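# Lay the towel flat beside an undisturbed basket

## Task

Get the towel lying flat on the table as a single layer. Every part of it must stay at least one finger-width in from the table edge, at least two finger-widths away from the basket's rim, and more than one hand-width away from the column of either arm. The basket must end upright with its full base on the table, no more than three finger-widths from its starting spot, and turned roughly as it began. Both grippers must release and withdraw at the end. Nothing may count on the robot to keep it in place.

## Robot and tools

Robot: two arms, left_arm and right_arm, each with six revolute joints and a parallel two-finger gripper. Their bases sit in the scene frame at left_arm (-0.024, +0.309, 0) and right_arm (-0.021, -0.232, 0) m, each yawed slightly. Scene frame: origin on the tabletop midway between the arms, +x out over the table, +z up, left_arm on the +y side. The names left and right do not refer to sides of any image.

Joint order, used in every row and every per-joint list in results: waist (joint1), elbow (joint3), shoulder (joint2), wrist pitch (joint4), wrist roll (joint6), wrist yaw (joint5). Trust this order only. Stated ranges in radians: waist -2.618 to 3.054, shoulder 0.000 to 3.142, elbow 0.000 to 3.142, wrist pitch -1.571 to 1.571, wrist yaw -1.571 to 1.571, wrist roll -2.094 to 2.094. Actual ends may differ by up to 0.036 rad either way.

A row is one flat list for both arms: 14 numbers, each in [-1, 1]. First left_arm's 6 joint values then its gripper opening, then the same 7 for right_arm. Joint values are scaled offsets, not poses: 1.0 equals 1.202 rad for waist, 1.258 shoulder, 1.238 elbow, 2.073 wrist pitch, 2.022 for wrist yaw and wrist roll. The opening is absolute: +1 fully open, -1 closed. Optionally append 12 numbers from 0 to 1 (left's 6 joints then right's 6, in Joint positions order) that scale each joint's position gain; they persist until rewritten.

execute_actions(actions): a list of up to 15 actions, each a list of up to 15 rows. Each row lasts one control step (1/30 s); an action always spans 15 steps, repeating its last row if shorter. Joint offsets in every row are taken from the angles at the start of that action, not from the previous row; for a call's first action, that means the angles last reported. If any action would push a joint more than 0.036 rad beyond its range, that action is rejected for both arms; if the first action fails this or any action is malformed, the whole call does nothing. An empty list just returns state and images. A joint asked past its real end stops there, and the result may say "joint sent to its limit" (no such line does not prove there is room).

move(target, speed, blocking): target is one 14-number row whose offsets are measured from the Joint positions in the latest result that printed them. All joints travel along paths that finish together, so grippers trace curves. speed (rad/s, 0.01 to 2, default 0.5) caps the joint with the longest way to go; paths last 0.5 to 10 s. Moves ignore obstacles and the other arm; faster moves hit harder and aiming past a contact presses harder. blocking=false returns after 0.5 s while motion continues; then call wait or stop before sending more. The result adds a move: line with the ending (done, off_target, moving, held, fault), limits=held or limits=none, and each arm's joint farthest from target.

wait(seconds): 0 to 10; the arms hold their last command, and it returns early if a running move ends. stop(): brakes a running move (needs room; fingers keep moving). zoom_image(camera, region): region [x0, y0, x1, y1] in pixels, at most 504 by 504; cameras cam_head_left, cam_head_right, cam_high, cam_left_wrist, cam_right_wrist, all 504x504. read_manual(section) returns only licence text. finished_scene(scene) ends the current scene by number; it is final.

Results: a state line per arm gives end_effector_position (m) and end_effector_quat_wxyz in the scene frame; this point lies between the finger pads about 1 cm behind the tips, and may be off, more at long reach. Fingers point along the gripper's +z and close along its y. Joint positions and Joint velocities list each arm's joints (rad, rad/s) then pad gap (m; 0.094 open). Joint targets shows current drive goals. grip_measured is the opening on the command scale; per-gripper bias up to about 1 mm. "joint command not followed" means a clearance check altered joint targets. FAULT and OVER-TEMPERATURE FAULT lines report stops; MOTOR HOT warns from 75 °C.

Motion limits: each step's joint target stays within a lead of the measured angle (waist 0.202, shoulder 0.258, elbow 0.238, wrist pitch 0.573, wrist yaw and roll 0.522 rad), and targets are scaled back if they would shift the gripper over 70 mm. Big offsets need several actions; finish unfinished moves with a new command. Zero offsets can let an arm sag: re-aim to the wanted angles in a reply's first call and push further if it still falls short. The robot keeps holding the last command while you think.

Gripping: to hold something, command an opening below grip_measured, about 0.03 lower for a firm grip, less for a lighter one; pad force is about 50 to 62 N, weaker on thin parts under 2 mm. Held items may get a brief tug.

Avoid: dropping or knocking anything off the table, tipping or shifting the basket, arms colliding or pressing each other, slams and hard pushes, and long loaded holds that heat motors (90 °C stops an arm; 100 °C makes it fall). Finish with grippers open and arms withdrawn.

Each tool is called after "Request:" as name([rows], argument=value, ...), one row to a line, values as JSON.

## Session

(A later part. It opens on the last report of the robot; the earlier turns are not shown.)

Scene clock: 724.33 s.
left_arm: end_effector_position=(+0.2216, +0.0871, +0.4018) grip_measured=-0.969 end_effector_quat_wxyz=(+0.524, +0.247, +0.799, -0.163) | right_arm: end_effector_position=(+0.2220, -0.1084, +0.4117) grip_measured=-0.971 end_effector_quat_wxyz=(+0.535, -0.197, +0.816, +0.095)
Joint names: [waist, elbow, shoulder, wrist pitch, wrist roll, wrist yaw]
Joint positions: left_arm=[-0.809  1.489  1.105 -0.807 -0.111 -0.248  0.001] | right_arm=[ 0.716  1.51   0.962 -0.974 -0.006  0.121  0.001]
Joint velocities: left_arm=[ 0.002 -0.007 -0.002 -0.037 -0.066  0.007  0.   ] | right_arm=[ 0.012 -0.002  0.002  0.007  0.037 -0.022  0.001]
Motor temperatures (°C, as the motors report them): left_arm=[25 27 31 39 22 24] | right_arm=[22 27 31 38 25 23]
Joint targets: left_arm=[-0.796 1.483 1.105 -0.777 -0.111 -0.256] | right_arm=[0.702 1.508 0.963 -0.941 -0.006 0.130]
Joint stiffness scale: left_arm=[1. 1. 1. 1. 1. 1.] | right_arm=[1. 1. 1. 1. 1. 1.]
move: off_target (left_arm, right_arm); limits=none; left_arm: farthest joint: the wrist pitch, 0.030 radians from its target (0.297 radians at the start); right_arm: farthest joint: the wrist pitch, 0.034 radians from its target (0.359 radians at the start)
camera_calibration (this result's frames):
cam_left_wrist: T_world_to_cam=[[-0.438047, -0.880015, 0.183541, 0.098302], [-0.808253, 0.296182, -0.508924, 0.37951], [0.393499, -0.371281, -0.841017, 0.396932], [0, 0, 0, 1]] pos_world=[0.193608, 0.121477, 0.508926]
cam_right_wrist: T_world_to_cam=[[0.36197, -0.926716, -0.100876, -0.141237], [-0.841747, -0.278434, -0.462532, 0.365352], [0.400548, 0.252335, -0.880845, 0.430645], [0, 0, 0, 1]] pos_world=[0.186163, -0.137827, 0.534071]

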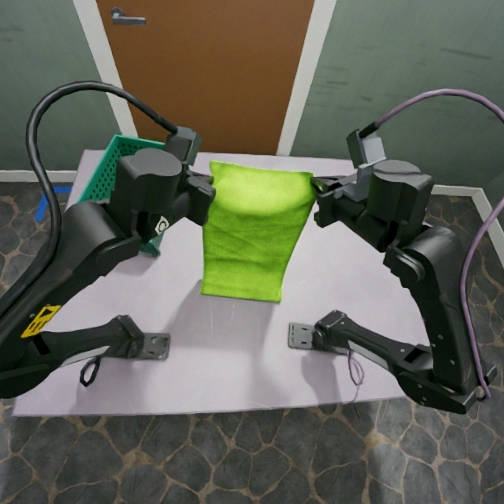

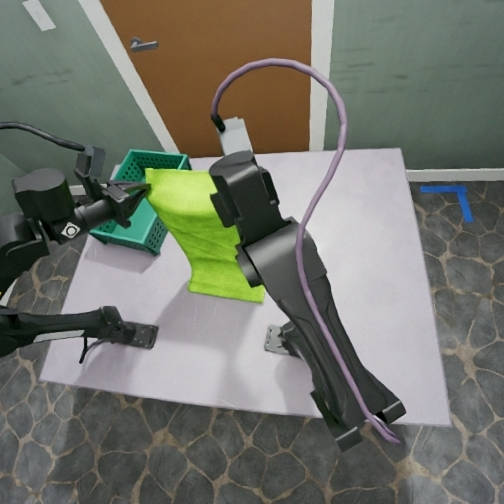

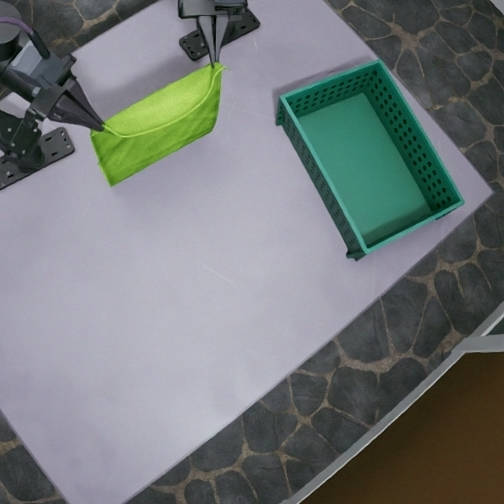

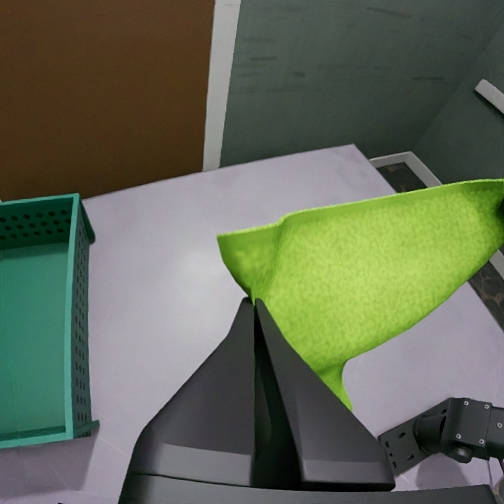

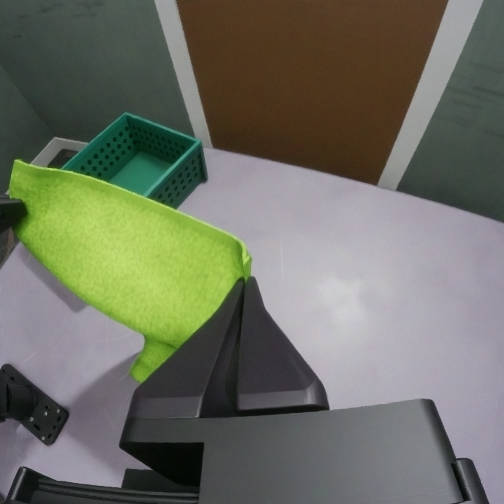

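Request:
move(target=[0.261,0.051,0.455,0.142,-0.104,-0.004,-1,-0.194,-0.068,0.477,0.212,0.089,0.004,-1], speed=0.35)

Scene clock: 760.53 s.
left_arm: end_effector_position=(+0.4107, +0.0858, +0.2377) grip_measured=-0.969 end_effector_quat_wxyz=(+0.420, +0.064, +0.902, -0.073) | right_arm: end_effector_position=(+0.4205, -0.1058, +0.2446) grip_measured=-0.971 end_effector_quat_wxyz=(+0.417, -0.045, +0.907, +0.047)
Joint names: [waist, elbow, shoulder, wrist pitch, wrist roll, wrist yaw]
Joint positions: left_arm=[-0.504  1.514  1.69  -0.54  -0.312 -0.248  0.001] | right_arm=[ 0.494  1.425  1.573 -0.563  0.167  0.121  0.001]
Joint velocities: left_arm=[ 0.002  0.007 -0.002  0.022 -0.022  0.037  0.001] | right_arm=[-0.007  0.002 -0.002  0.022  0.051 -0.007 -0.   ]
Motor temperatures (°C, as the motors report them): left_arm=[25 28 31 41 22 24] | right_arm=[22 27 30 41 25 23]
Joint targets: left_arm=[-0.495 1.552 1.678 -0.513 -0.321 -0.256] | right_arm=[0.483 1.426 1.562 -0.535 0.173 0.129]
Joint stiffness scale: left_arm=[1. 1. 1. 1. 1. 1.] | right_arm=[1. 1. 1. 1. 1. 1.]
move: off_target (left_arm, right_arm); limits=none; left_arm: farthest joint: the elbow, 0.038 radians from its target (0.064 radians at the start); right_arm: farthest joint: the wrist pitch, 0.029 radians from its target (0.439 radians at the start)
camera_calibration (this result's frames):
cam_left_wrist: T_world_to_cam=[[0.00785362, -0.976807, 0.213979, 0.0280787], [-0.96885, -0.0604008, -0.240168, 0.481935], [0.247522, -0.205428, -0.946854, 0.254935], [0, 0, 0, 1]] pos_world=[0.4036, 0.108908, 0.351124]
cam_right_wrist: T_world_to_cam=[[0.0151729, -0.983667, -0.179357, -0.0685115], [-0.982252, 0.0188751, -0.186614, 0.47889], [0.186951, 0.179005, -0.965923, 0.306096], [0, 0, 0, 1]] pos_world=[0.414206, -0.131224, 0.372745]

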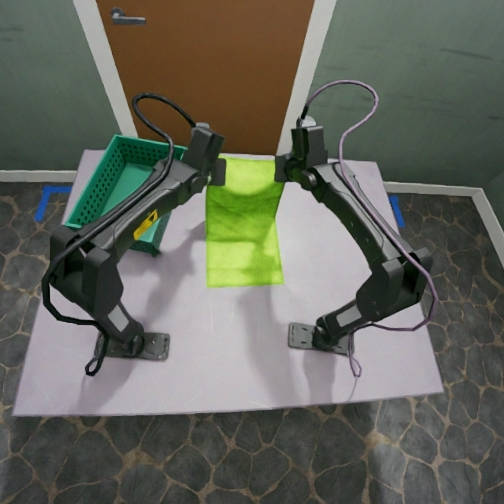

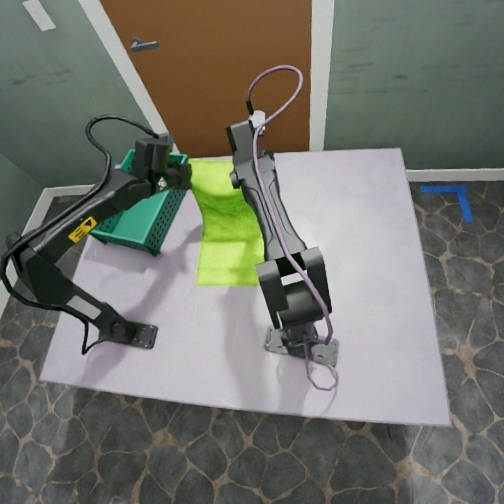

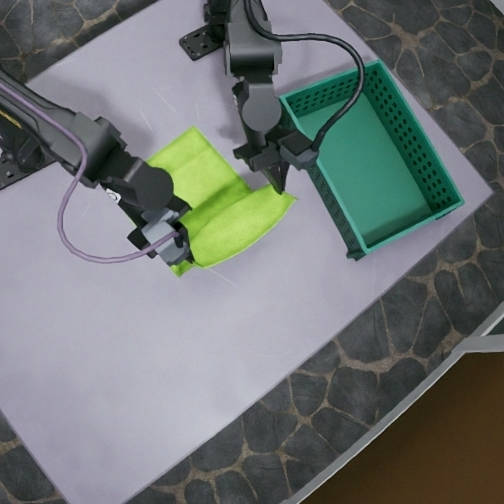

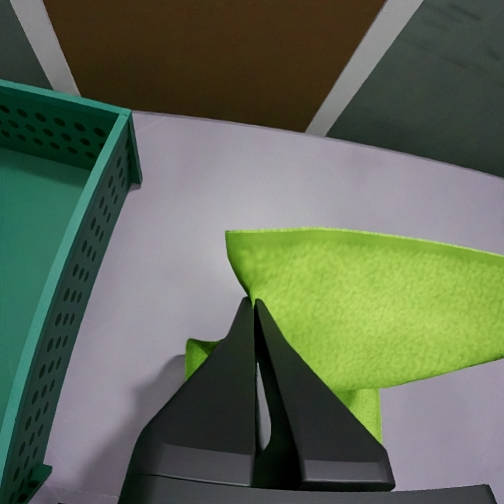

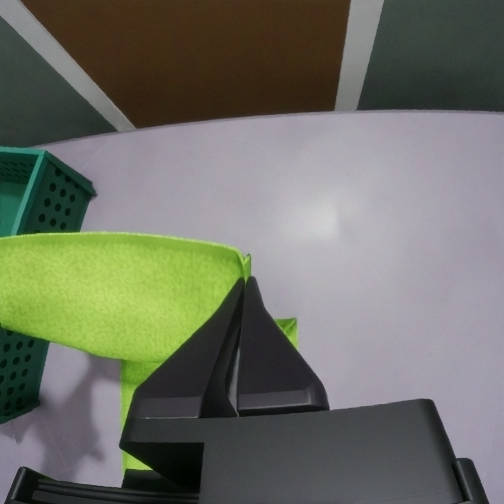

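Request:
move(target=[0.077,0.123,0.303,0.130,0,-0.004,-1,-0.057,0.055,0.308,0.171,0,0.004,-1], speed=0.35)

Scene clock: 797.83 s.
left_arm: end_effector_position=(+0.5048, +0.0817, +0.1299) grip_measured=-0.969 end_effector_quat_wxyz=(+0.409, +0.029, +0.911, -0.049) | right_arm: end_effector_position=(+0.5114, -0.1079, +0.1241) grip_measured=-0.971 end_effector_quat_wxyz=(+0.400, -0.021, +0.916, +0.031)
Joint names: [waist, elbow, shoulder, wrist pitch, wrist roll, wrist yaw]
Joint positions: left_arm=[-0.422  1.628  2.082 -0.295 -0.312 -0.248  0.001] | right_arm=[ 0.438  1.457  1.973 -0.236  0.167  0.121  0.001]
Joint velocities: left_arm=[ 0.002 -0.022  0.002  0.022 -0.007 -0.022  0.   ] | right_arm=[ 0.017 -0.012  0.012 -0.066 -0.007 -0.022  0.   ]
Motor temperatures (°C, as the motors report them): left_arm=[25 29 32 41 22 24] | right_arm=[22 28 31 40 25 23]
Joint targets: left_arm=[-0.412 1.666 2.071 -0.270 -0.311 -0.256] | right_arm=[0.426 1.493 1.960 -0.209 0.167 0.129]
Joint stiffness scale: left_arm=[1. 1. 1. 1. 1. 1.] | right_arm=[1. 1. 1. 1. 1. 1.]
move: off_target (left_arm, right_arm); limits=none; left_arm: farthest joint: the elbow, 0.038 radians from its target (0.152 radians at the start); right_arm: farthest joint: the elbow, 0.036 radians from its target (0.068 radians at the start)
camera_calibration (this result's frames):
cam_left_wrist: T_world_to_cam=[[0.0943146, -0.976051, 0.196034, 0.00501558], [-0.967334, -0.13639, -0.213687, 0.548989], [0.235307, -0.169477, -0.957031, 0.133284], [0, 0, 0, 1]] pos_world=[0.49922, 0.102361, 0.243886]
cam_right_wrist: T_world_to_cam=[[-0.0474401, -0.984756, -0.16735, -0.0631824], [-0.986211, 0.0727697, -0.148637, 0.548812], [0.158549, 0.157991, -0.974629, 0.186447], [0, 0, 0, 1]] pos_world=[0.508686, -0.131613, 0.252717]

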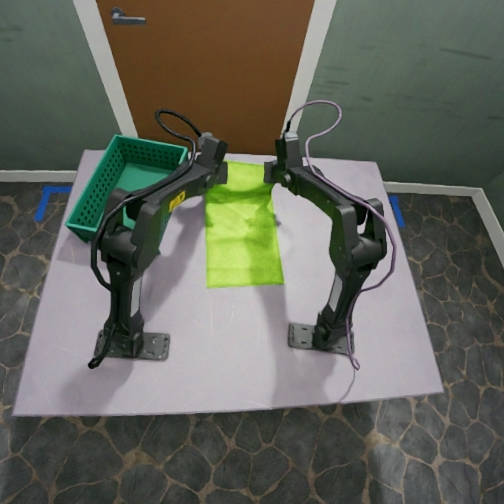

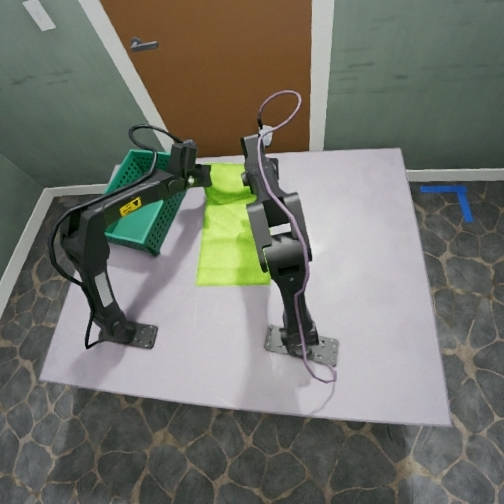

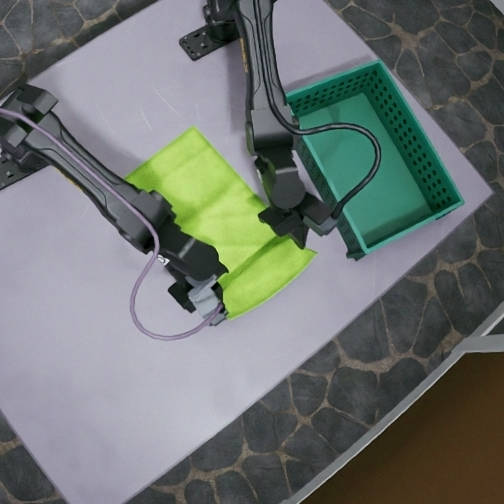

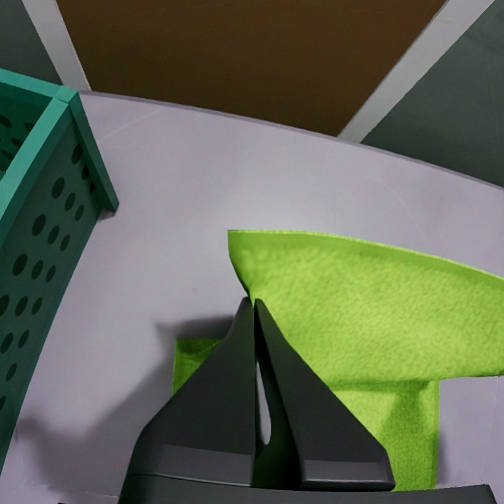

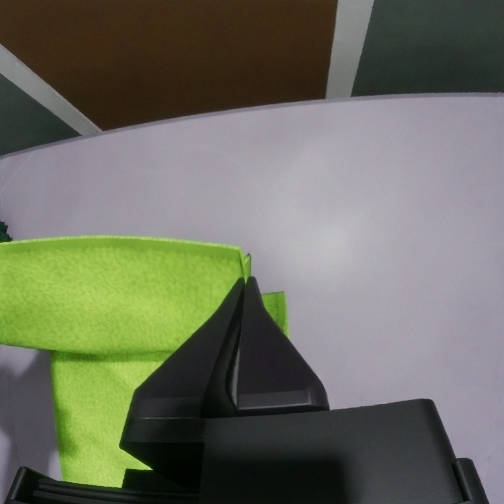

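Request:
move(target=[0.070,0.512,0.428,-0.026,0,-0.004,-1,-0.050,0.435,0.415,0.029,0,0.004,-1], speed=0.35)

Scene clock: 806.93 s.
left_arm: end_effector_position=(+0.6150, +0.0796, +0.0402) grip_measured=-0.969 end_effector_quat_wxyz=(+0.411, -0.004, +0.911, -0.035) | right_arm: end_effector_position=(+0.6224, -0.1110, +0.0321) grip_measured=-0.971 end_effector_quat_wxyz=(+0.404, +0.002, +0.914, +0.022)
Joint names: [waist, elbow, shoulder, wrist pitch, wrist roll, wrist yaw]
Joint positions: left_arm=[-0.348  2.223  2.631 -0.339 -0.312 -0.248  0.001] | right_arm=[ 0.389  1.959  2.505 -0.198  0.167  0.121  0.001]
Joint velocities: left_arm=[ 0.002 -0.002  0.022 -0.022  0.022 -0.051 -0.001] | right_arm=[-0.002 -0.012  0.002 -0.051 -0.051 -0.081  0.   ]
Motor temperatures (°C, as the motors report them): left_arm=[25 29 33 41 22 24] | right_arm=[22 28 32 40 25 23]
Joint targets: left_arm=[-0.337 2.262 2.620 -0.349 -0.312 -0.256] | right_arm=[0.378 1.995 2.495 -0.176 0.167 0.129]
Joint stiffness scale: left_arm=[1. 1. 1. 1. 1. 1.] | right_arm=[1. 1. 1. 1. 1. 1.]
move: off_target (left_arm, right_arm); limits=none; left_arm: farthest joint: the elbow, 0.039 radians from its target (0.634 radians at the start); right_arm: farthest joint: the elbow, 0.037 radians from its target (0.539 radians at the start)
camera_calibration (this result's frames):
cam_left_wrist: T_world_to_cam=[[0.165281, -0.966442, 0.19665, -0.0342611], [-0.954535, -0.20691, -0.214594, 0.633867], [0.248082, -0.152241, -0.956702, 0.0119363], [0, 0, 0, 1]] pos_world=[0.60775, 0.0998592, 0.154181]
cam_right_wrist: T_world_to_cam=[[-0.0945678, -0.980953, -0.169669, -0.0465482], [-0.980303, 0.121443, -0.155747, 0.646782], [0.173385, 0.151598, -0.973116, 0.0696931], [0, 0, 0, 1]] pos_world=[0.617557, -0.134774, 0.160656]

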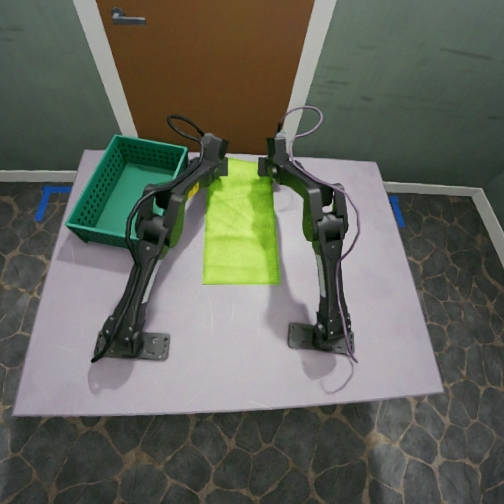

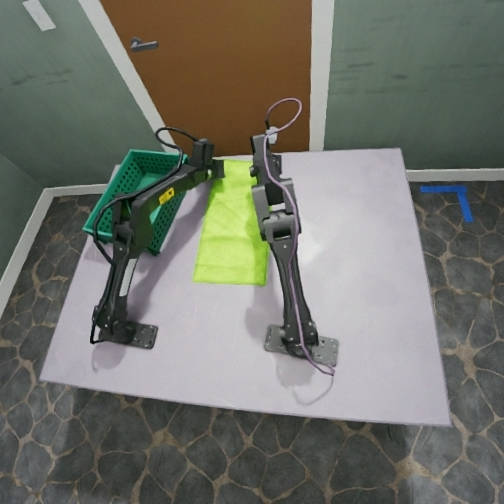

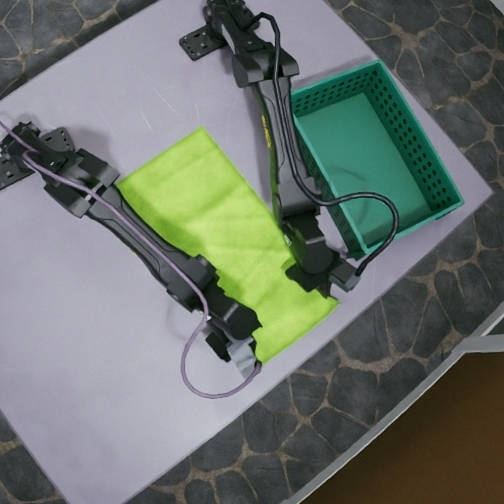

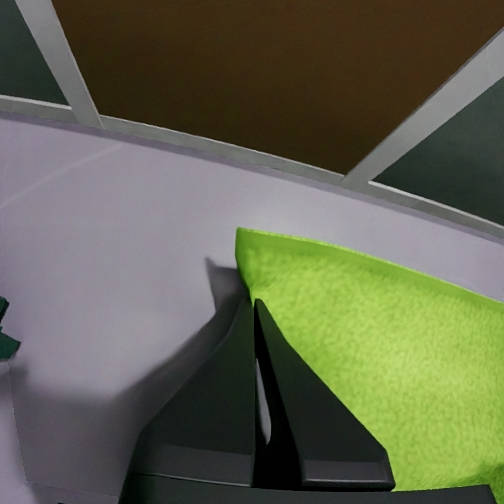

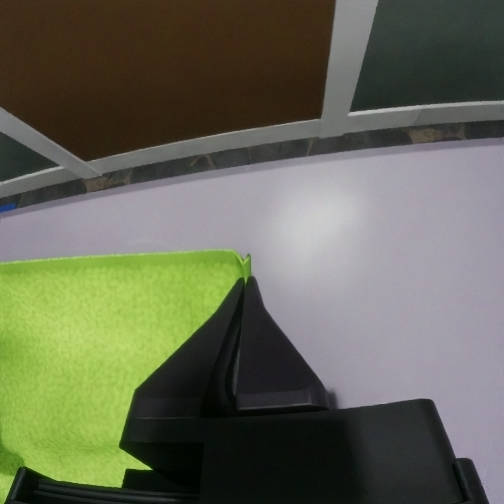

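Taut and in place. Release, then retreat.

Request:
execute_actions([
  [[0.008,0.03,-0.008,0,0,0,-0.9,-0.008,0.029,-0.008,0.01,0,0,-0.9],[0.008,0.03,-0.008,0,0,0,-0.8,-0.008,0.029,-0.008,0.01,0,0,-0.8],[0.008,0.03,-0.008,0,0,0,-0.7,-0.008,0.029,-0.008,0.01,0,0,-0.7],[0.008,0.03,-0.008,0,0,0,-0.6,-0.008,0.029,-0.008,0.01,0,0,-0.6],[0.008,0.03,-0.008,0,0,0,-0.5,-0.008,0.029,-0.008,0.01,0,0,-0.5],[0.008,0.03,-0.008,0,0,0,-0.4,-0.008,0.029,-0.008,0.01,0,0,-0.4],[0.008,0.03,-0.008,0,0,0,-0.3,-0.008,0.029,-0.008,0.01,0,0,-0.3],[0.008,0.03,-0.008,0,0,0,-0.2,-0.008,0.029,-0.008,0.01,0,0,-0.2],[0.008,0.03,-0.008,0,0,0,-0.1,-0.008,0.029,-0.008,0.01,0,0,-0.1],[0.008,0.03,-0.008,0,0,0,0,-0.008,0.029,-0.008,0.01,0,0,0],[0.008,0.03,-0.008,0,0,0,0.1,-0.008,0.029,-0.008,0.01,0,0,0.1]],
])

Scene clock: 819.37 s.
left_arm: end_effector_position=(+0.6150, +0.0796, +0.0402) grip_measured=+0.097 end_effector_quat_wxyz=(+0.411, -0.004, +0.911, -0.035) | right_arm: end_effector_position=(+0.6224, -0.1110, +0.0321) grip_measured=+0.098 end_effector_quat_wxyz=(+0.404, +0.002, +0.914, +0.022)
Joint names: [waist, elbow, shoulder, wrist pitch, wrist roll, wrist yaw]
Joint positions: left_arm=[-0.348  2.223  2.631 -0.339 -0.312 -0.248  0.052] | right_arm=[ 0.389  1.959  2.505 -0.198  0.167  0.121  0.052]
Joint velocities: left_arm=[ 0.017 -0.017  0.007 -0.022 -0.081  0.007  0.001] | right_arm=[ 0.012  0.007 -0.017  0.007 -0.022  0.007  0.   ]
Motor temperatures (°C, as the motors report them): left_arm=[25 29 35 40 22 24] | right_arm=[22 28 34 40 25 23]
Joint targets: left_arm=[-0.339 2.260 2.621 -0.339 -0.312 -0.248] | right_arm=[0.379 1.995 2.495 -0.177 0.167 0.121]
Joint stiffness scale: left_arm=[1. 1. 1. 1. 1. 1.] | right_arm=[1. 1. 1. 1. 1. 1.]
camera_calibration (this result's frames):
cam_left_wrist: T_world_to_cam=[[0.165281, -0.966442, 0.19665, -0.0342611], [-0.954535, -0.20691, -0.214594, 0.633867], [0.248082, -0.152241, -0.956702, 0.0119363], [0, 0, 0, 1]] pos_world=[0.60775, 0.0998592, 0.154181]
cam_right_wrist: T_world_to_cam=[[-0.0945678, -0.980953, -0.169669, -0.0465482], [-0.980303, 0.121443, -0.155747, 0.646782], [0.173385, 0.151598, -0.973116, 0.0696931], [0, 0, 0, 1]] pos_world=[0.617557, -0.134774, 0.160656]

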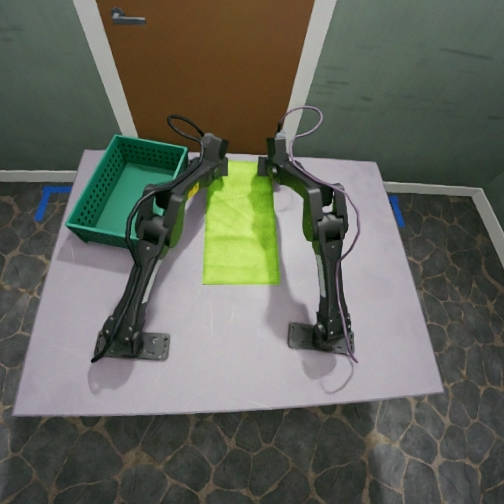

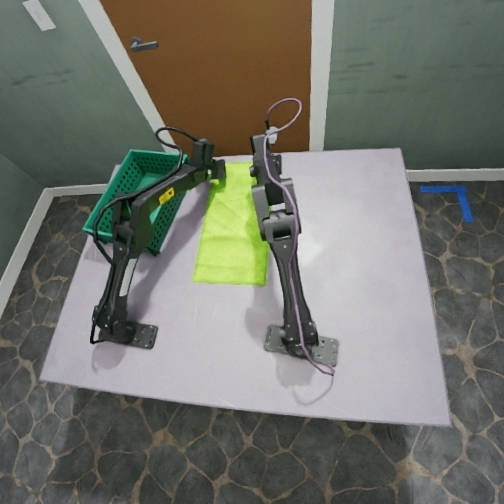

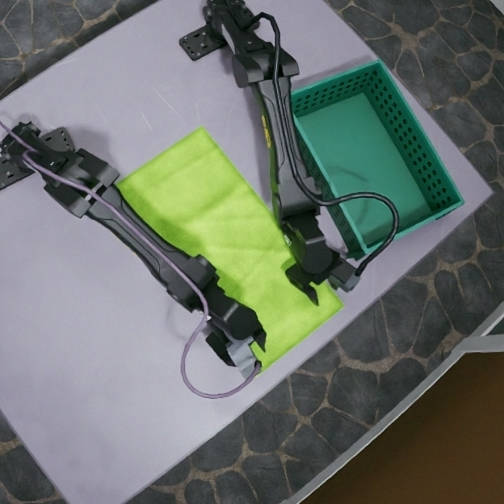

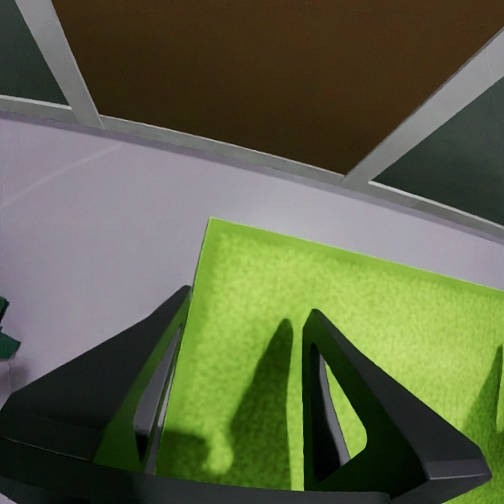

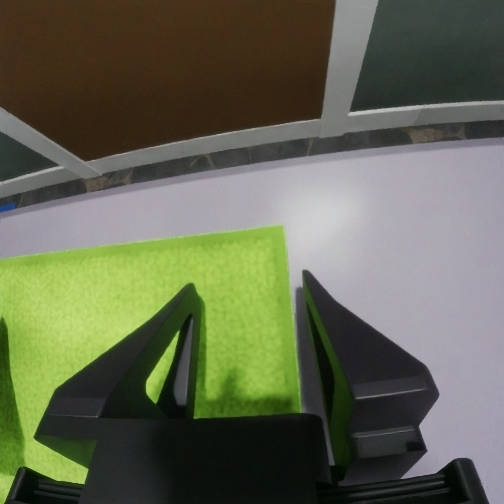

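Request:
move(target=[0,-0.62,-1.0,-0.27,0,0,0.1,-0.45,-0.5,-1.0,-0.3,0,0,0.1], speed=0.7)

Scene clock: 830.13 s.
left_arm: end_effector_position=(+0.3418, +0.1987, +0.2833) grip_measured=+0.097 end_effector_quat_wxyz=(+0.389, -0.001, +0.921, -0.025) | right_arm: end_effector_position=(+0.3177, -0.3624, +0.2863) grip_measured=+0.098 end_effector_quat_wxyz=(+0.403, +0.240, +0.879, -0.083)
Joint names: [waist, elbow, shoulder, wrist pitch, wrist roll, wrist yaw]
Joint positions: left_arm=[-0.348  1.466  1.384 -0.883 -0.312 -0.248  0.052] | right_arm=[-0.142  1.346  1.26  -0.814  0.167  0.117  0.052]
Joint velocities: left_arm=[ 0.012  0.007 -0.017  0.051  0.007 -0.037 -0.   ] | right_arm=[ 0.002 -0.022  0.007  0.051  0.051  0.081 -0.   ]
Motor temperatures (°C, as the motors report them): left_arm=[25 29 35 40 22 24] | right_arm=[22 28 35 40 25 23]
Joint targets: left_arm=[-0.348 1.455 1.373 -0.899 -0.312 -0.248] | right_arm=[-0.152 1.340 1.247 -0.820 0.167 0.121]
Joint stiffness scale: left_arm=[1. 1. 1. 1. 1. 1.] | right_arm=[1. 1. 1. 1. 1. 1.]
move: done; limits=none; left_arm: farthest joint: the wrist pitch, 0.015 radians from its target (0.559 radians at the start); right_arm: farthest joint: the shoulder, 0.013 radians from its target (1.258 radians at the start)
camera_calibration (this result's frames):
cam_left_wrist: T_world_to_cam=[[0.17426, -0.970357, 0.167457, 0.0841311], [-0.964061, -0.202757, -0.171687, 0.440229], [0.200551, -0.13152, -0.970815, 0.346527], [0, 0, 0, 1]] pos_world=[0.34025, 0.216472, 0.397907]
cam_right_wrist: T_world_to_cam=[[-0.572355, -0.800622, -0.177239, -0.0595268], [-0.783448, 0.59773, -0.170085, 0.53244], [0.242114, 0.0415088, -0.969359, 0.345208], [0, 0, 0, 1]] pos_world=[0.299488, -0.380243, 0.41464]

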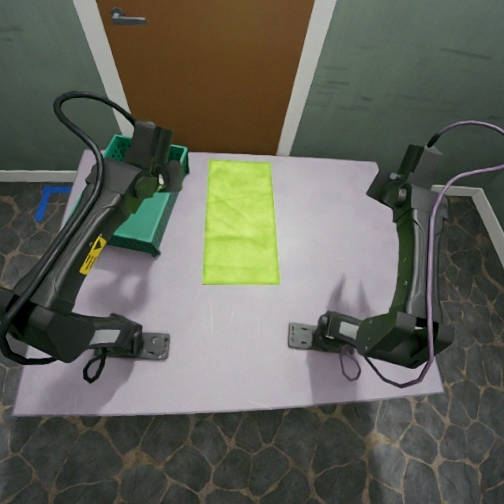

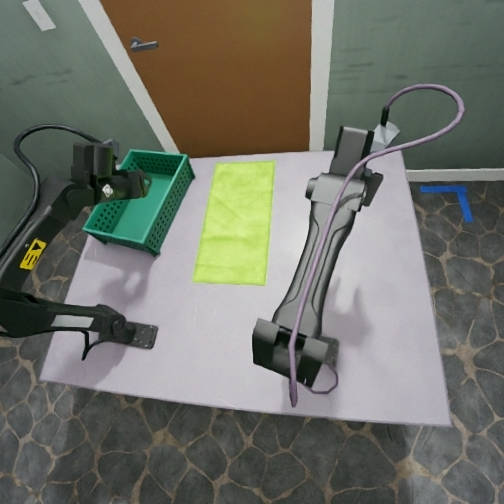

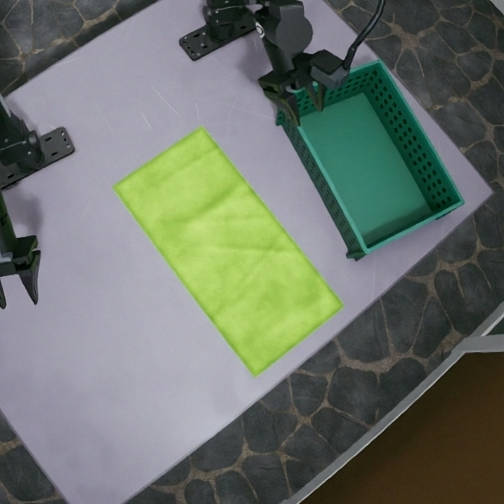

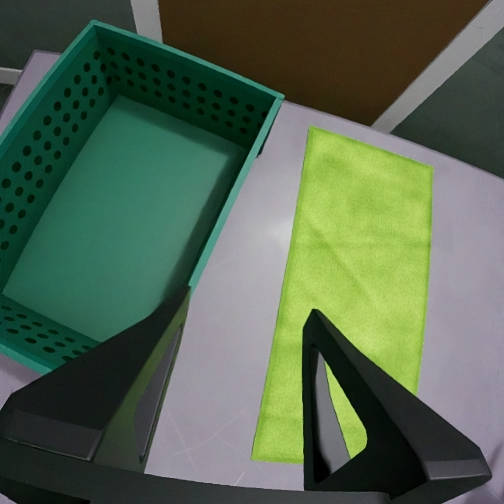

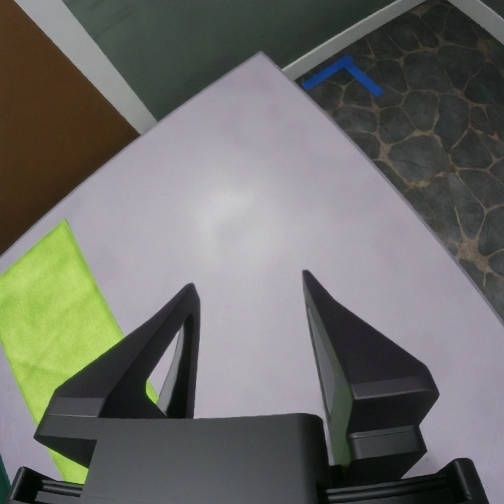

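Request:
finished_scene(scene=2)

The scene is finished: the task was done.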